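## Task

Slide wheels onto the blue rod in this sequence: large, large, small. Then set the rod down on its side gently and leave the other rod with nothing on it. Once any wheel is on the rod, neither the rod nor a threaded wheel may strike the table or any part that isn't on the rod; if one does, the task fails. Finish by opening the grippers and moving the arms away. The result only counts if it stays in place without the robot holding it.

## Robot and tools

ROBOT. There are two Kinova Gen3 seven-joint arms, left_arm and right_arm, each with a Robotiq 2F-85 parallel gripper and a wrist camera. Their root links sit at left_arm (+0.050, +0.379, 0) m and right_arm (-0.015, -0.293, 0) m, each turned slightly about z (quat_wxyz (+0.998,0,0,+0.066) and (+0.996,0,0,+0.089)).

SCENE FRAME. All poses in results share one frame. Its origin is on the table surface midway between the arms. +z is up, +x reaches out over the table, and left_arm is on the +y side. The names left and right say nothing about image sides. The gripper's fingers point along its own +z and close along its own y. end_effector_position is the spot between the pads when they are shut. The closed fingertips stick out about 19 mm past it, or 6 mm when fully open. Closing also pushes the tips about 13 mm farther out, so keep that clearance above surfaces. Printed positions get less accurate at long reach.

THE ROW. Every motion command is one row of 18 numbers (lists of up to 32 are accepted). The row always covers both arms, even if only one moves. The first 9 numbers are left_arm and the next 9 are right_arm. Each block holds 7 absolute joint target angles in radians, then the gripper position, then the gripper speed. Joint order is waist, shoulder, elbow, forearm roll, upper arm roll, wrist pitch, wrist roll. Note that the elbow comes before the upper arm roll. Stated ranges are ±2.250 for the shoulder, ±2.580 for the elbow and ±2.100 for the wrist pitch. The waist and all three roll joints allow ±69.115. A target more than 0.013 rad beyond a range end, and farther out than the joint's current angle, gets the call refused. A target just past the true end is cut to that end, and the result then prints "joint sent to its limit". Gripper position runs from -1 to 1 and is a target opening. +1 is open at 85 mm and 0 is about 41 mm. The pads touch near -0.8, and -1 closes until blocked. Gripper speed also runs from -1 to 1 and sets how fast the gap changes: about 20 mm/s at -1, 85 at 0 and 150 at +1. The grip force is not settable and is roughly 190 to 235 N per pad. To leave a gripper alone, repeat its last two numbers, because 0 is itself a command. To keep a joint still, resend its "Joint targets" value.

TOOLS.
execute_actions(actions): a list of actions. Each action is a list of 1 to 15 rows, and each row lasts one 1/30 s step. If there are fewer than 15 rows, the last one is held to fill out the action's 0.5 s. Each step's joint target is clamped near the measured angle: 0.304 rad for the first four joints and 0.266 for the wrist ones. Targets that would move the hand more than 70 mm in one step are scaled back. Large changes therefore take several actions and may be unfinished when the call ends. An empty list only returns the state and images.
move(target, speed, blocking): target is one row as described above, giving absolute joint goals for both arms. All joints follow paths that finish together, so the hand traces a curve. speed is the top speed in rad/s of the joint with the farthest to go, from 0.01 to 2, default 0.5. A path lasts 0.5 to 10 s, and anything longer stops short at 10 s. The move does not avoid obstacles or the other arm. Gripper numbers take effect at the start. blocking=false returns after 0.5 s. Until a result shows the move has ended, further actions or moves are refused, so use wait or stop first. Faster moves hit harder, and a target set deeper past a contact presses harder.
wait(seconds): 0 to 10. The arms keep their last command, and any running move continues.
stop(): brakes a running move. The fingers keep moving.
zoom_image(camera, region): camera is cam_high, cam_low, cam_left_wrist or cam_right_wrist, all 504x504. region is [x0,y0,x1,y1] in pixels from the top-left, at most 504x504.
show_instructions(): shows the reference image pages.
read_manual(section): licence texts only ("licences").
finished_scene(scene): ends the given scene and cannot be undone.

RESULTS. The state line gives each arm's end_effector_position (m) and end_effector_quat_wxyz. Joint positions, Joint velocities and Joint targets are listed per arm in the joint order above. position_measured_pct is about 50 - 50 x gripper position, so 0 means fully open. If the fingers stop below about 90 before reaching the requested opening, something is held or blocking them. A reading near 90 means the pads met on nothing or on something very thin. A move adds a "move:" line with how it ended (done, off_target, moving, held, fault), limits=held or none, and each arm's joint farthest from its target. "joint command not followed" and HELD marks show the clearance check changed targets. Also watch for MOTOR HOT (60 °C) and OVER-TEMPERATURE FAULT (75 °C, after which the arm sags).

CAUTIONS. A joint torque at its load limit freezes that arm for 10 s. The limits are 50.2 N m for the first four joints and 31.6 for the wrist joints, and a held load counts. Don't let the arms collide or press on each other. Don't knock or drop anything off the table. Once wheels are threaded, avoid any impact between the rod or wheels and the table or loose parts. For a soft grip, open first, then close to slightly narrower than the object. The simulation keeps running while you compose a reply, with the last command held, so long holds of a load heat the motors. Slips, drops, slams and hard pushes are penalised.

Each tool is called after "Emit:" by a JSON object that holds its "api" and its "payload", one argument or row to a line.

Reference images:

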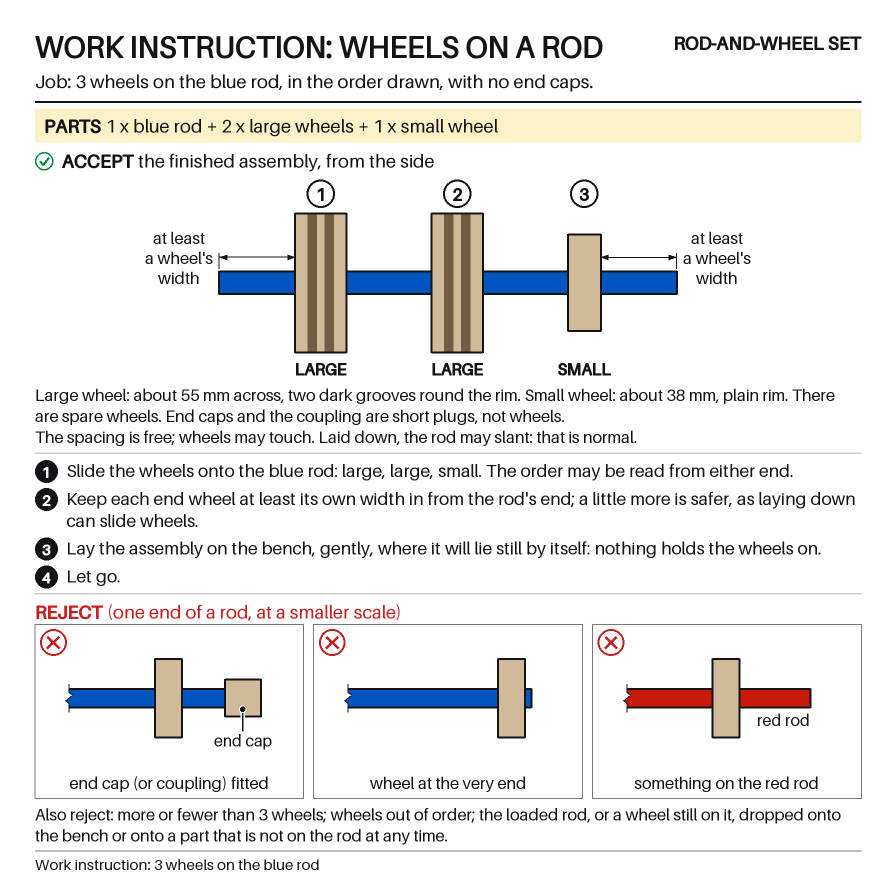

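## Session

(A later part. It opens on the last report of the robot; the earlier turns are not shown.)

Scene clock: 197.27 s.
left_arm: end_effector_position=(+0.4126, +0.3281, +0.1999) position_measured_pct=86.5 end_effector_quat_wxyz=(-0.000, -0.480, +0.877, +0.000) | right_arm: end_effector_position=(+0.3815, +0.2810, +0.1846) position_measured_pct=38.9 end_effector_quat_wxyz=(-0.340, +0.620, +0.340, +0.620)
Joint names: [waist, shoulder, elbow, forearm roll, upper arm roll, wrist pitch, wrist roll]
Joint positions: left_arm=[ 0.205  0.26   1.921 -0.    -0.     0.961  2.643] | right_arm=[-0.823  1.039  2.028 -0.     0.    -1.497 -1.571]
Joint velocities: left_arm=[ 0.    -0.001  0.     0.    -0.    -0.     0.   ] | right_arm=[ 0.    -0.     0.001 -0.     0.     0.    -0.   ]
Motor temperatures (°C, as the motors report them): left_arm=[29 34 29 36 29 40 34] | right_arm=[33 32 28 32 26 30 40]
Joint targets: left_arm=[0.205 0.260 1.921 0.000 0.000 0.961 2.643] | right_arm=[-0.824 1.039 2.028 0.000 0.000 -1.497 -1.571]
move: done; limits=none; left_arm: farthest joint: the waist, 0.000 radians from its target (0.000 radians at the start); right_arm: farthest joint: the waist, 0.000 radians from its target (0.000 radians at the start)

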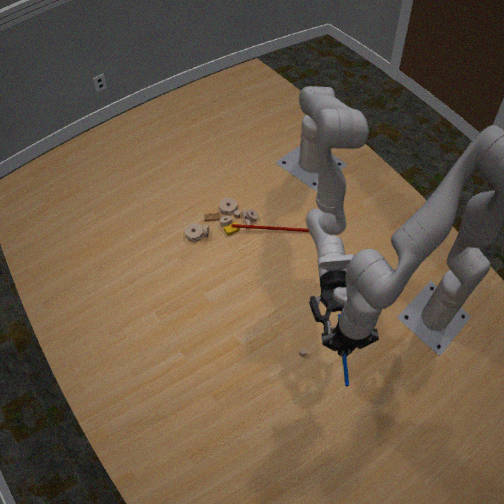

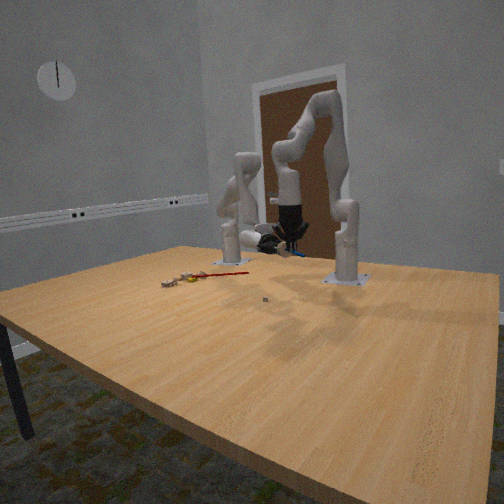

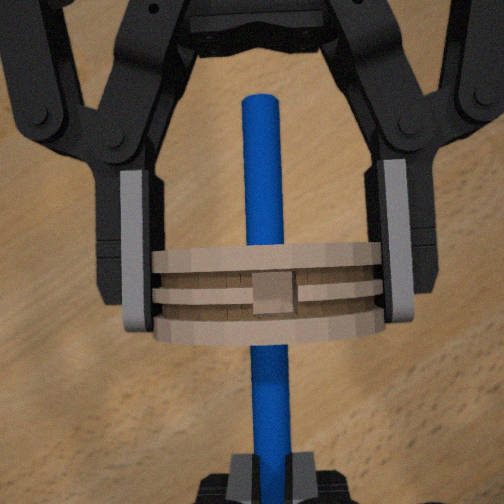

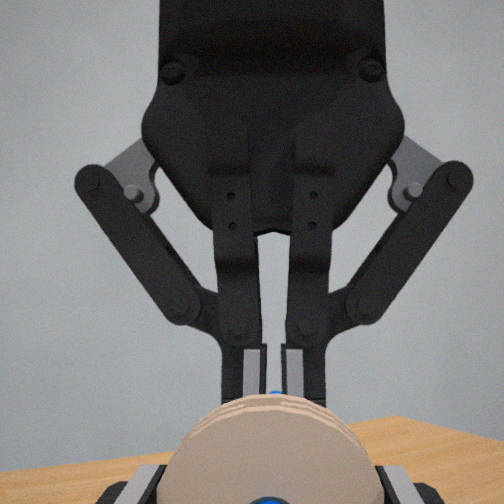

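Emit:
{"api": "move", "payload": {
  "target": [0.2048,0.2599,1.921,0,0,0.9607,2.6435,-1,-0.6, -0.8235,1.0394,2.0281,0,0,-1.4967,-1.5708,0.7,-0.3],
  "speed": 0.06
}}

Emit:
{"api": "move", "payload": {
  "target": [0.2048,0.2599,1.921,0,0,0.9607,2.6435,-1,-0.6, -0.8235,1.0728,2.358,0,0,-1.86,-1.5708,0.7,-0.3],
  "speed": 0.4
}}

Scene clock: 202.33 s.
left_arm: end_effector_position=(+0.4126, +0.3281, +0.2000) position_measured_pct=86.5 end_effector_quat_wxyz=(-0.000, -0.480, +0.877, +0.000) | right_arm: end_effector_position=(+0.3814, +0.2811, +0.1845) position_measured_pct=15.1 end_effector_quat_wxyz=(-0.340, +0.620, +0.340, +0.620)
Joint names: [waist, shoulder, elbow, forearm roll, upper arm roll, wrist pitch, wrist roll]
Joint positions: left_arm=[ 0.205  0.26   1.921 -0.    -0.     0.961  2.644] | right_arm=[-0.823  1.039  2.028  0.     0.    -1.497 -1.571]
Joint velocities: left_arm=[-0.002 -0.     0.     0.002  0.     0.001  0.   ] | right_arm=[-0.     0.    -0.001  0.    -0.     0.     0.   ]
Motor temperatures (°C, as the motors report them): left_arm=[29 34 29 36 29 40 34] | right_arm=[33 32 28 32 26 30 40]
Joint targets: left_arm=[0.205 0.260 1.921 0.000 0.000 0.961 2.643] | right_arm=[-0.824 1.039 2.028 0.000 0.000 -1.497 -1.571]
move: done; limits=none; left_arm: farthest joint: the waist, 0.000 radians from its target (0.000 radians at the start); right_arm: farthest joint: the waist, 0.000 radians from its target (0.000 radians at the start)

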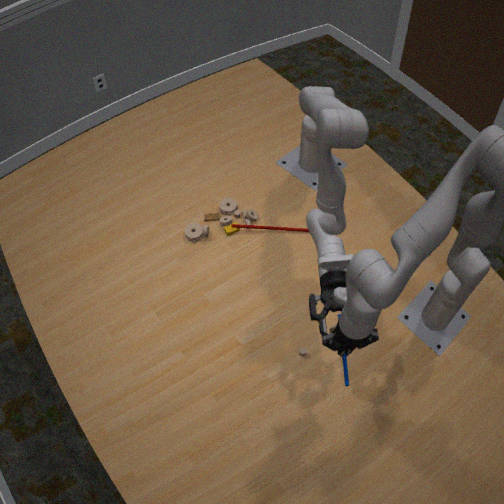

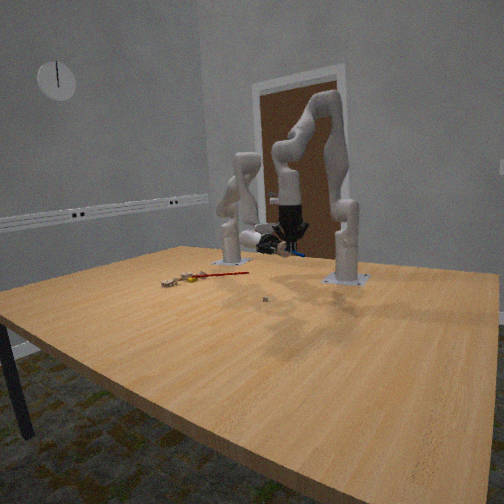

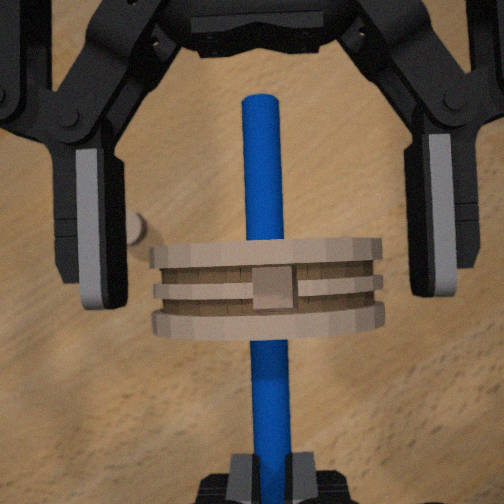

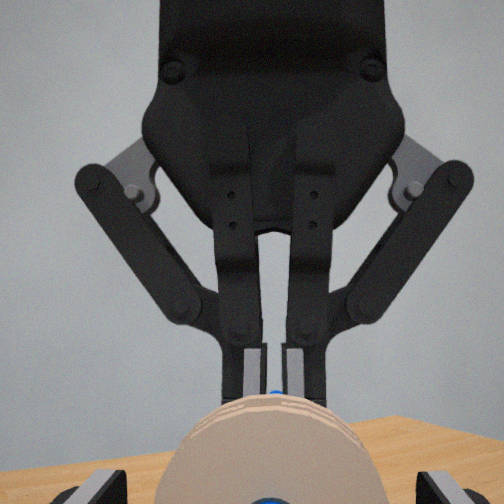

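Scene clock: 203.67 s.
left_arm: end_effector_position=(+0.4126, +0.3281, +0.2000) position_measured_pct=86.5 end_effector_quat_wxyz=(-0.000, -0.480, +0.877, +0.000) | right_arm: end_effector_position=(+0.3243, +0.1917, +0.1845) position_measured_pct=15.1 end_effector_quat_wxyz=(-0.340, +0.620, +0.340, +0.620)
Joint names: [waist, shoulder, elbow, forearm roll, upper arm roll, wrist pitch, wrist roll]
Joint positions: left_arm=[ 0.205  0.26   1.921 -0.    -0.     0.961  2.644] | right_arm=[-0.823  1.073  2.358  0.    -0.    -1.86  -1.571]
Joint velocities: left_arm=[ 0.    -0.     0.     0.    -0.    -0.    -0.001] | right_arm=[-0.001  0.001  0.001 -0.     0.    -0.    -0.   ]
Motor temperatures (°C, as the motors report them): left_arm=[29 34 29 36 29 40 34] | right_arm=[33 32 28 32 26 30 40]
Joint targets: left_arm=[0.205 0.260 1.921 0.000 0.000 0.961 2.643] | right_arm=[-0.824 1.073 2.358 0.000 0.000 -1.860 -1.571]
move: done; limits=none; left_arm: farthest joint: the waist, 0.000 radians from its target (0.000 radians at the start); right_arm: farthest joint: the waist, 0.000 radians from its target (0.000 radians at the start)

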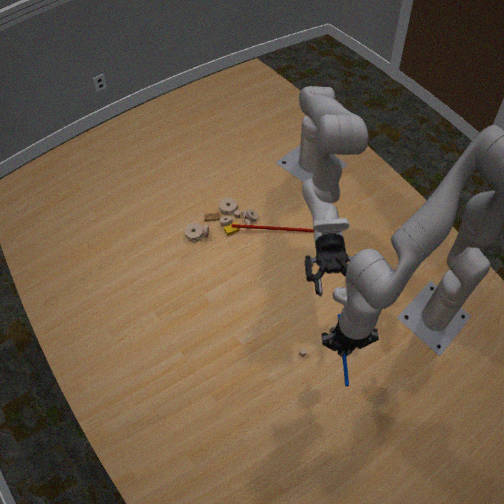

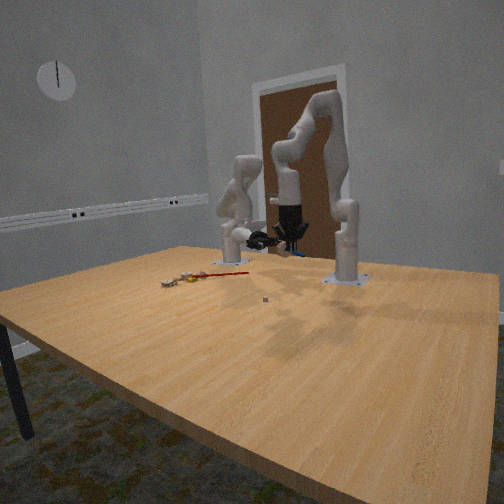

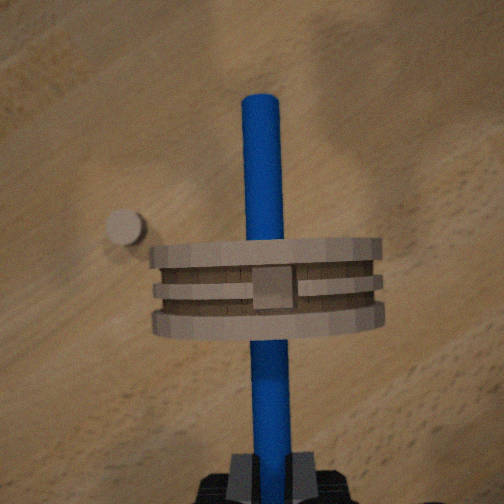

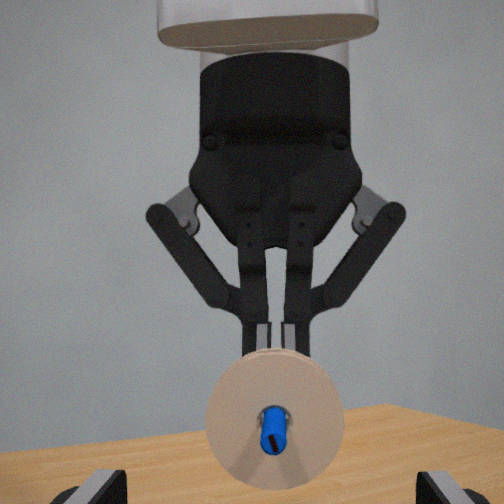

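Emit:
{"api": "move", "payload": {
  "target": [0.2048,0.2599,1.921,0,0,0.9607,2.6435,-1,-0.6, 0.0836,0.4068,2.1377,0,0,0.5971,-0.725,0.7,-0.3],
  "speed": 1.0
}}

Scene clock: 223.03 s.
left_arm: end_effector_position=(+0.4126, +0.3281, +0.2000) position_measured_pct=86.5 end_effector_quat_wxyz=(-0.000, -0.480, +0.877, +0.000) | right_arm: end_effector_position=(+0.3290, -0.2852, +0.0999) position_measured_pct=15.1 end_effector_quat_wxyz=(-0.000, +0.891, +0.453, -0.000)
Joint names: [waist, shoulder, elbow, forearm roll, upper arm roll, wrist pitch, wrist roll]
Joint positions: left_arm=[ 0.205  0.26   1.921 -0.    -0.     0.961  2.644] | right_arm=[ 0.083  0.407  2.138  0.     0.     0.597 -0.725]
Joint velocities: left_arm=[ 0.001 -0.001  0.     0.001 -0.    -0.    -0.001] | right_arm=[ 0.003 -0.002  0.     0.    -0.     0.     0.   ]
Motor temperatures (°C, as the motors report them): left_arm=[29 34 29 36 29 40 34] | right_arm=[33 32 28 32 26 30 40]
Joint targets: left_arm=[0.205 0.260 1.921 0.000 0.000 0.961 2.643] | right_arm=[0.084 0.407 2.138 0.000 0.000 0.597 -0.725]
move: done; limits=none; left_arm: farthest joint: the waist, 0.000 radians from its target (0.000 radians at the start); right_arm: farthest joint: the waist, 0.000 radians from its target (0.907 radians at the start)

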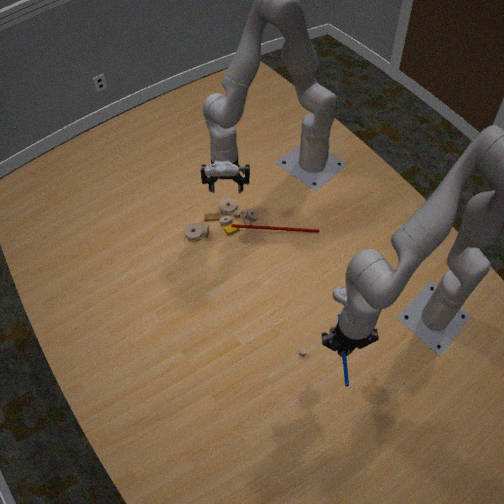

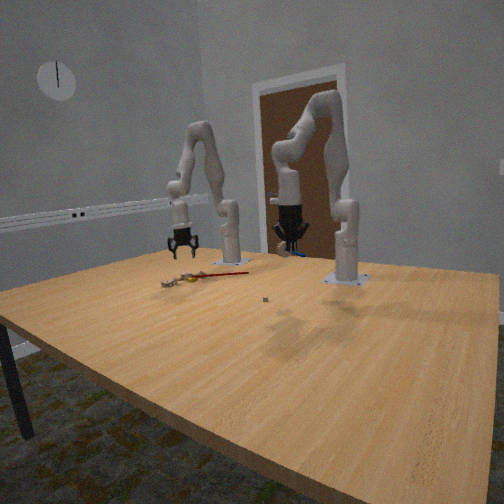

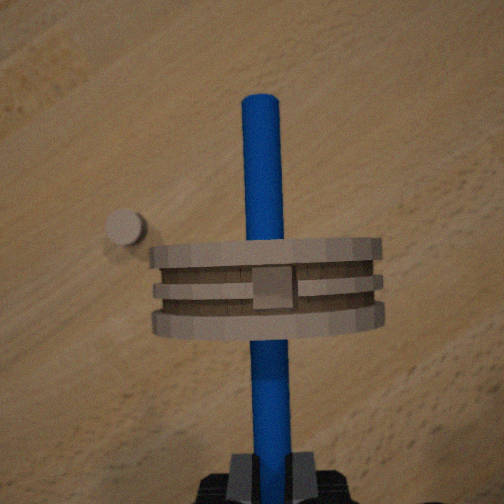

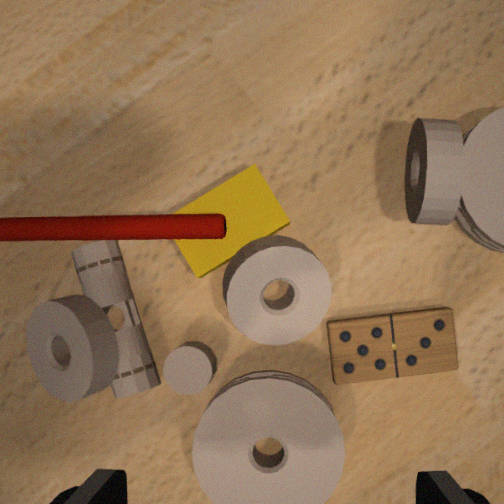

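Emit:
{"api": "move", "payload": {
  "target": [0.2048,0.2599,1.921,0,0,0.9607,2.6435,-1,-0.6, 0.0976,0.4989,2.1921,0,0,0.4506,-0.7114,0.7,-0.3],
  "speed": 0.3
}}

Scene clock: 227.43 s.
left_arm: end_effector_position=(+0.4126, +0.3281, +0.2000) position_measured_pct=86.5 end_effector_quat_wxyz=(-0.000, -0.480, +0.877, +0.000) | right_arm: end_effector_position=(+0.3242, -0.2905, +0.0601) position_measured_pct=15.1 end_effector_quat_wxyz=(+0.000, +0.891, +0.453, +0.000)
Joint names: [waist, shoulder, elbow, forearm roll, upper arm roll, wrist pitch, wrist roll]
Joint positions: left_arm=[ 0.205  0.26   1.921 -0.    -0.     0.961  2.643] | right_arm=[ 0.098  0.499  2.192  0.     0.     0.451 -0.711]
Joint velocities: left_arm=[ 0.    -0.    -0.    -0.001 -0.    -0.001  0.   ] | right_arm=[ 0.     0.003  0.001  0.    -0.    -0.     0.   ]
Motor temperatures (°C, as the motors report them): left_arm=[29 34 29 36 29 40 34] | right_arm=[33 32 28 32 26 30 40]
Joint targets: left_arm=[0.205 0.260 1.921 0.000 0.000 0.961 2.643] | right_arm=[0.098 0.499 2.192 0.000 0.000 0.451 -0.711]
move: done; limits=none; left_arm: farthest joint: the waist, 0.000 radians from its target (0.000 radians at the start); right_arm: farthest joint: the waist, 0.000 radians from its target (0.014 radians at the start)

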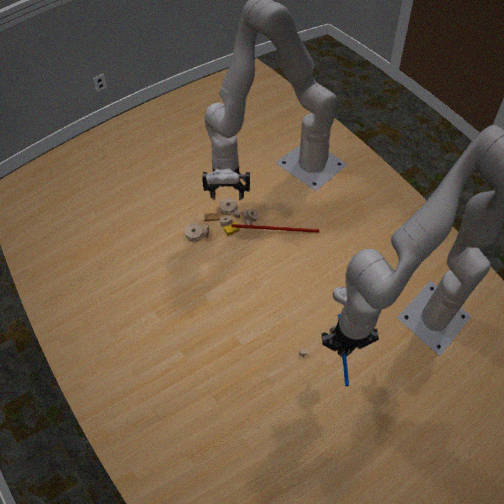

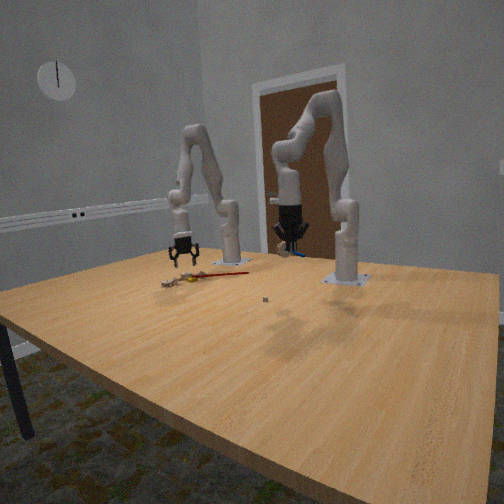

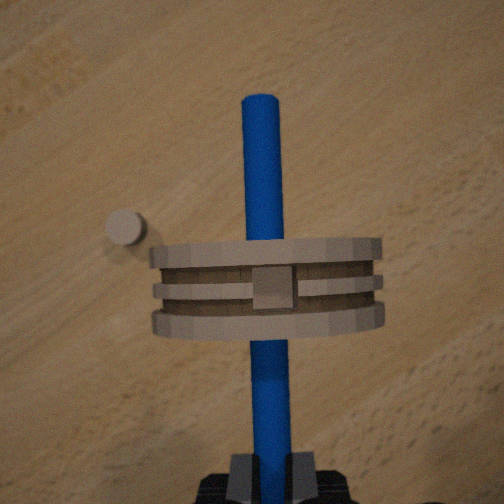

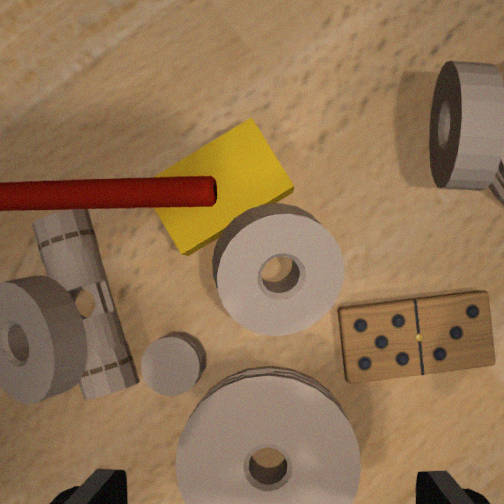

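Emit:
{"api": "move", "payload": {
  "target": [0.2048,0.2599,1.921,0,0,0.9607,2.6435,-1,-0.6, 0.0976,0.6140,2.2179,0,0,0.3097,-0.7114,0.7,-0.3],
  "speed": 0.15
}}

Emit:
{"api": "move", "payload": {
  "target": [0.2048,0.2599,1.921,0,0,0.9607,2.6435,-1,-0.6, 0.0976,0.6140,2.2179,0,0,0.3097,-0.7114,-1,-0.6],
  "speed": 0.15
}}

Emit:
{"api": "move", "payload": {
  "target": [0.2048,0.2599,1.921,0,0,0.9607,2.6435,-1,-0.6, -0.8235,0.33,2.0,0,0,0.81,-1.5708,-1,-0.6],
  "speed": 0.1,
  "blocking": false
}}

Scene clock: 231.40 s.
left_arm: end_effector_position=(+0.4126, +0.3281, +0.2000) position_measured_pct=86.5 end_effector_quat_wxyz=(-0.000, -0.480, +0.877, +0.000) | right_arm: end_effector_position=(+0.3242, -0.2905, +0.0181) position_measured_pct=15.1 end_effector_quat_wxyz=(+0.000, +0.891, +0.453, +0.000)
Joint names: [waist, shoulder, elbow, forearm roll, upper arm roll, wrist pitch, wrist roll]
Joint positions: left_arm=[ 0.205  0.26   1.921 -0.    -0.     0.961  2.644] | right_arm=[ 0.098  0.614  2.218  0.    -0.     0.31  -0.711]
Joint velocities: left_arm=[ 0.001  0.     0.001  0.001  0.    -0.    -0.001] | right_arm=[-0.     0.003 -0.    -0.    -0.    -0.     0.   ]
Motor temperatures (°C, as the motors report them): left_arm=[29 34 29 36 29 40 34] | right_arm=[33 32 28 32 26 30 40]
Joint targets: left_arm=[0.205 0.260 1.921 0.000 0.000 0.961 2.643] | right_arm=[0.098 0.614 2.218 0.000 0.000 0.310 -0.711]
move: done; limits=none; left_arm: farthest joint: the waist, 0.000 radians from its target (0.000 radians at the start); right_arm: farthest joint: the waist, 0.000 radians from its target (0.000 radians at the start)

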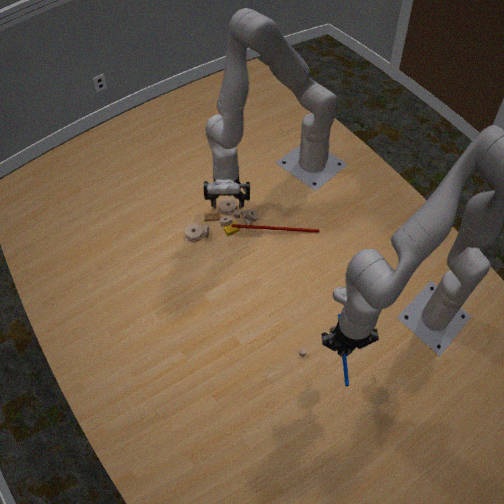

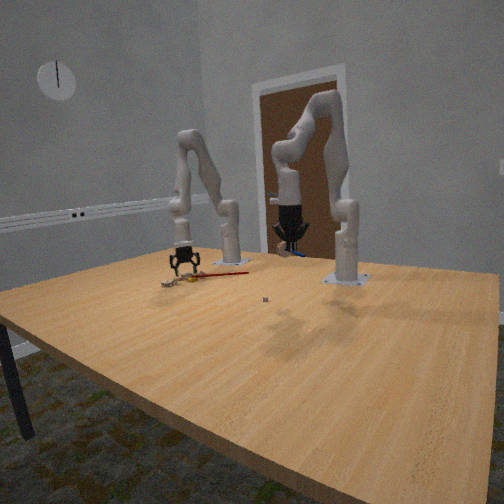

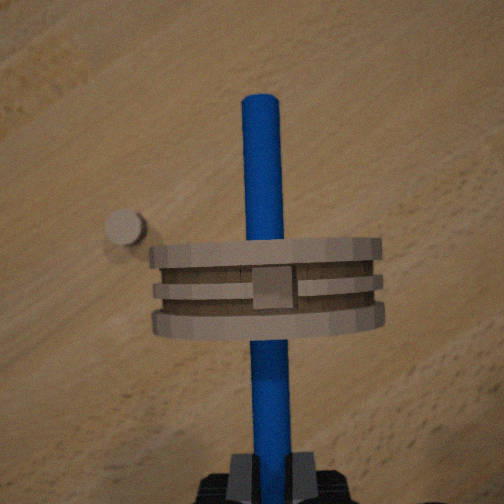

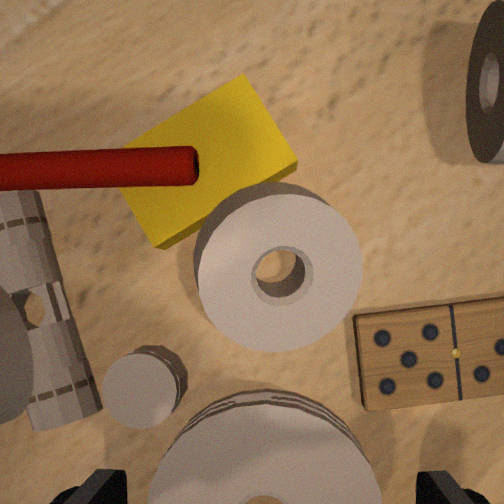

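Scene clock: 232.30 s.
left_arm: end_effector_position=(+0.4126, +0.3281, +0.2000) position_measured_pct=86.5 end_effector_quat_wxyz=(-0.000, -0.480, +0.877, +0.000) | right_arm: end_effector_position=(+0.3241, -0.2905, +0.0190) position_measured_pct=39.3 end_effector_quat_wxyz=(+0.000, +0.891, +0.453, +0.000)
Joint names: [waist, shoulder, elbow, forearm roll, upper arm roll, wrist pitch, wrist roll]
Joint positions: left_arm=[ 0.205  0.26   1.921 -0.    -0.     0.961  2.644] | right_arm=[ 0.098  0.611  2.218  0.    -0.     0.311 -0.711]
Joint velocities: left_arm=[ 0.     0.     0.001  0.001 -0.     0.     0.   ] | right_arm=[-0. -0. -0.  0. -0.  0.  0.]
Motor temperatures (°C, as the motors report them): left_arm=[29 34 29 36 29 40 34] | right_arm=[33 32 28 32 26 30 40]
Joint targets: left_arm=[0.205 0.260 1.921 0.000 0.000 0.961 2.643] | right_arm=[0.098 0.614 2.218 0.000 0.000 0.310 -0.711]
move: done; limits=none; left_arm: farthest joint: the waist, 0.000 radians from its target (0.000 radians at the start); right_arm: farthest joint: the shoulder, 0.003 radians from its target (0.000 radians at the start)

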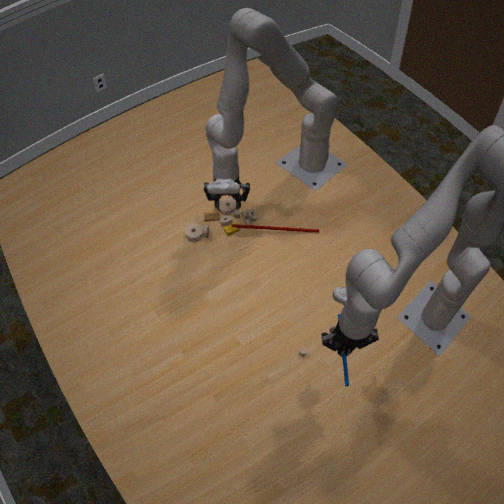

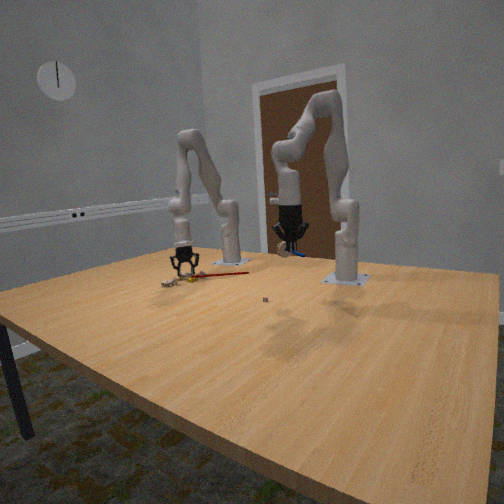

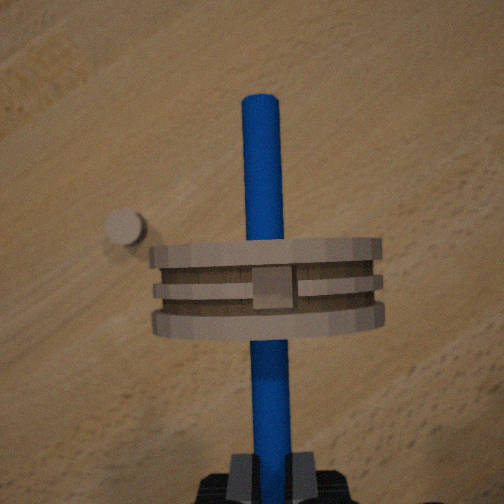

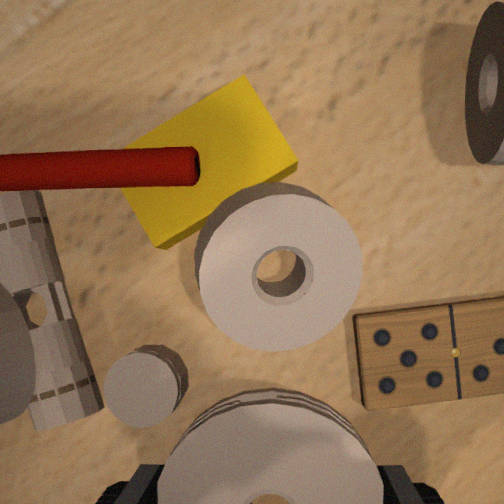

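Scene clock: 232.80 s.
left_arm: end_effector_position=(+0.4126, +0.3281, +0.1999) position_measured_pct=86.5 end_effector_quat_wxyz=(-0.000, -0.480, +0.877, +0.000) | right_arm: end_effector_position=(+0.3260, -0.2760, +0.0244) position_measured_pct=39.3 end_effector_quat_wxyz=(+0.000, +0.891, +0.454, +0.000)
Joint names: [waist, shoulder, elbow, forearm roll, upper arm roll, wrist pitch, wrist roll]
Joint positions: left_arm=[ 0.205  0.26   1.921 -0.    -0.     0.961  2.644] | right_arm=[ 0.056  0.598  2.209  0.    -0.     0.334 -0.75 ]
Joint velocities: left_arm=[ 0.    -0.    -0.    -0.001 -0.     0.     0.001] | right_arm=[-0.099 -0.03  -0.024 -0.     0.     0.054 -0.093]
Motor temperatures (°C, as the motors report them): left_arm=[29 34 29 36 29 40 34] | right_arm=[33 32 28 32 26 30 40]
Joint targets: left_arm=[0.205 0.260 1.921 -0.000 -0.000 0.961 2.644] | right_arm=[0.049 0.596 2.207 0.000 -0.000 0.338 -0.757]
move: running; limits=none; left_arm: farthest joint: the waist, 0.000 radians from its target (0.000 radians at the start); right_arm: farthest joint: the waist, 0.879 radians from its target (0.921 radians at the start)

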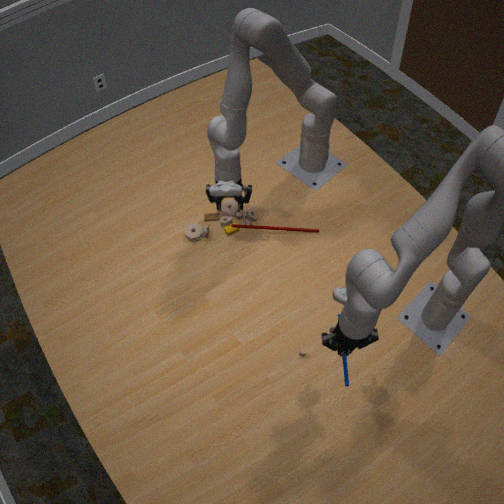

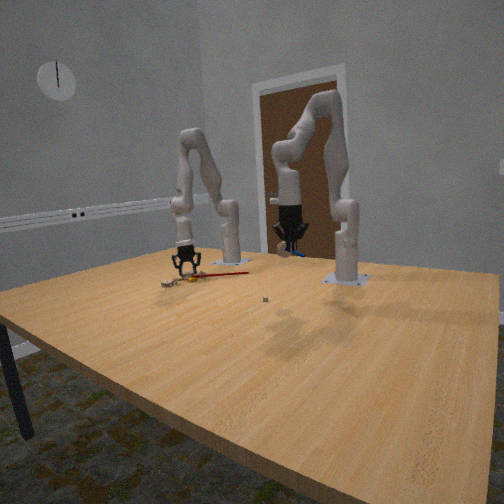

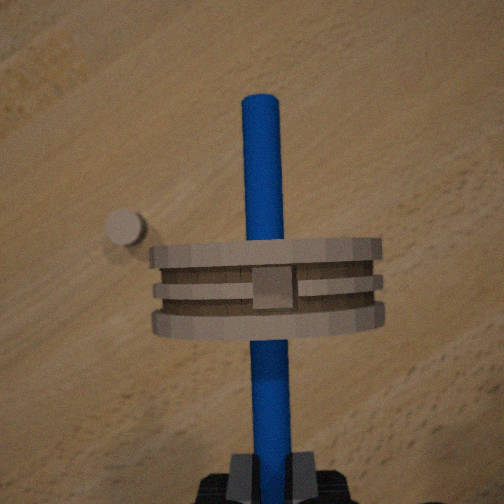

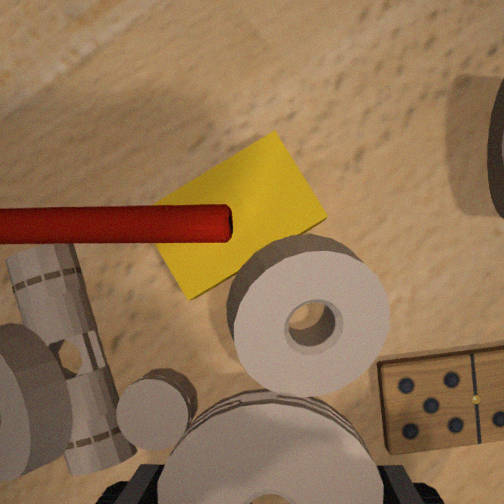

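That was a mistake: it moves sideways while still low, so I'm stopping it.

Emit:
{"api": "stop", "payload": {

}}

Scene clock: 233.73 s.
left_arm: end_effector_position=(+0.4126, +0.3281, +0.1999) position_measured_pct=86.5 end_effector_quat_wxyz=(-0.000, -0.480, +0.877, +0.000) | right_arm: end_effector_position=(+0.3276, -0.2521, +0.0333) position_measured_pct=39.3 end_effector_quat_wxyz=(+0.000, +0.890, +0.456, +0.000)
Joint names: [waist, shoulder, elbow, forearm roll, upper arm roll, wrist pitch, wrist roll]
Joint positions: left_arm=[ 0.205  0.26   1.921 -0.    -0.     0.961  2.644] | right_arm=[-0.013  0.577  2.192  0.    -0.     0.371 -0.815]
Joint velocities: left_arm=[-0.    -0.    -0.001  0.    -0.     0.    -0.   ] | right_arm=[-0.003 -0.001  0.    -0.001 -0.     0.    -0.   ]
Motor temperatures (°C, as the motors report them): left_arm=[29 34 29 36 29 40 34] | right_arm=[33 32 28 32 26 30 40]
Joint targets: left_arm=[0.205 0.260 1.921 -0.000 -0.000 0.961 2.644] | right_arm=[-0.013 0.577 2.192 0.000 -0.000 0.371 -0.815]
earlier move: stopped; limits=none; left_arm: farthest joint: the waist, 0.000 radians from its target (0.000 radians at the start); right_arm: farthest joint: the waist, 0.811 radians from its target (0.921 radians at the start)

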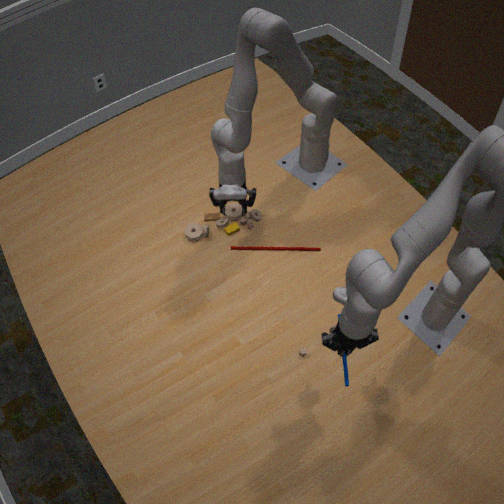

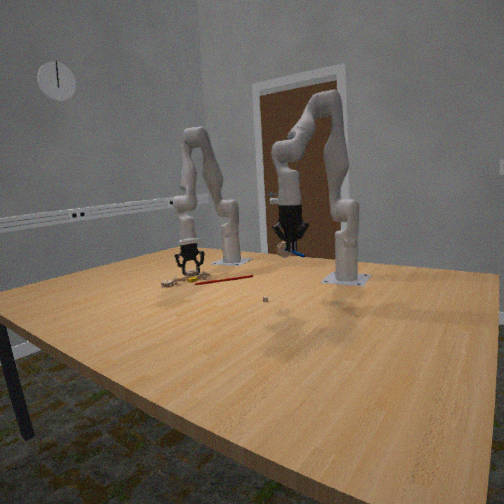

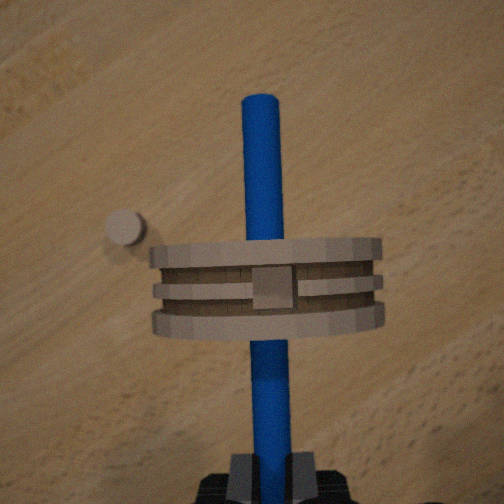

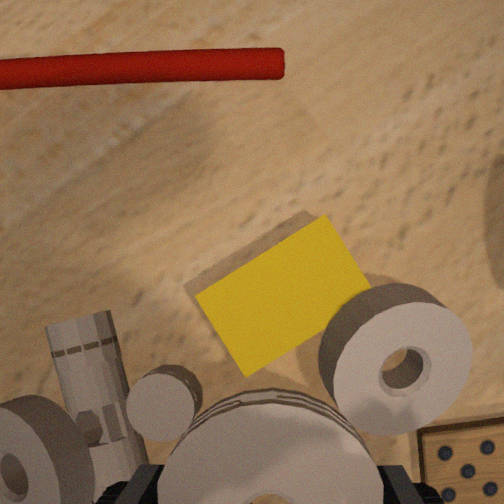

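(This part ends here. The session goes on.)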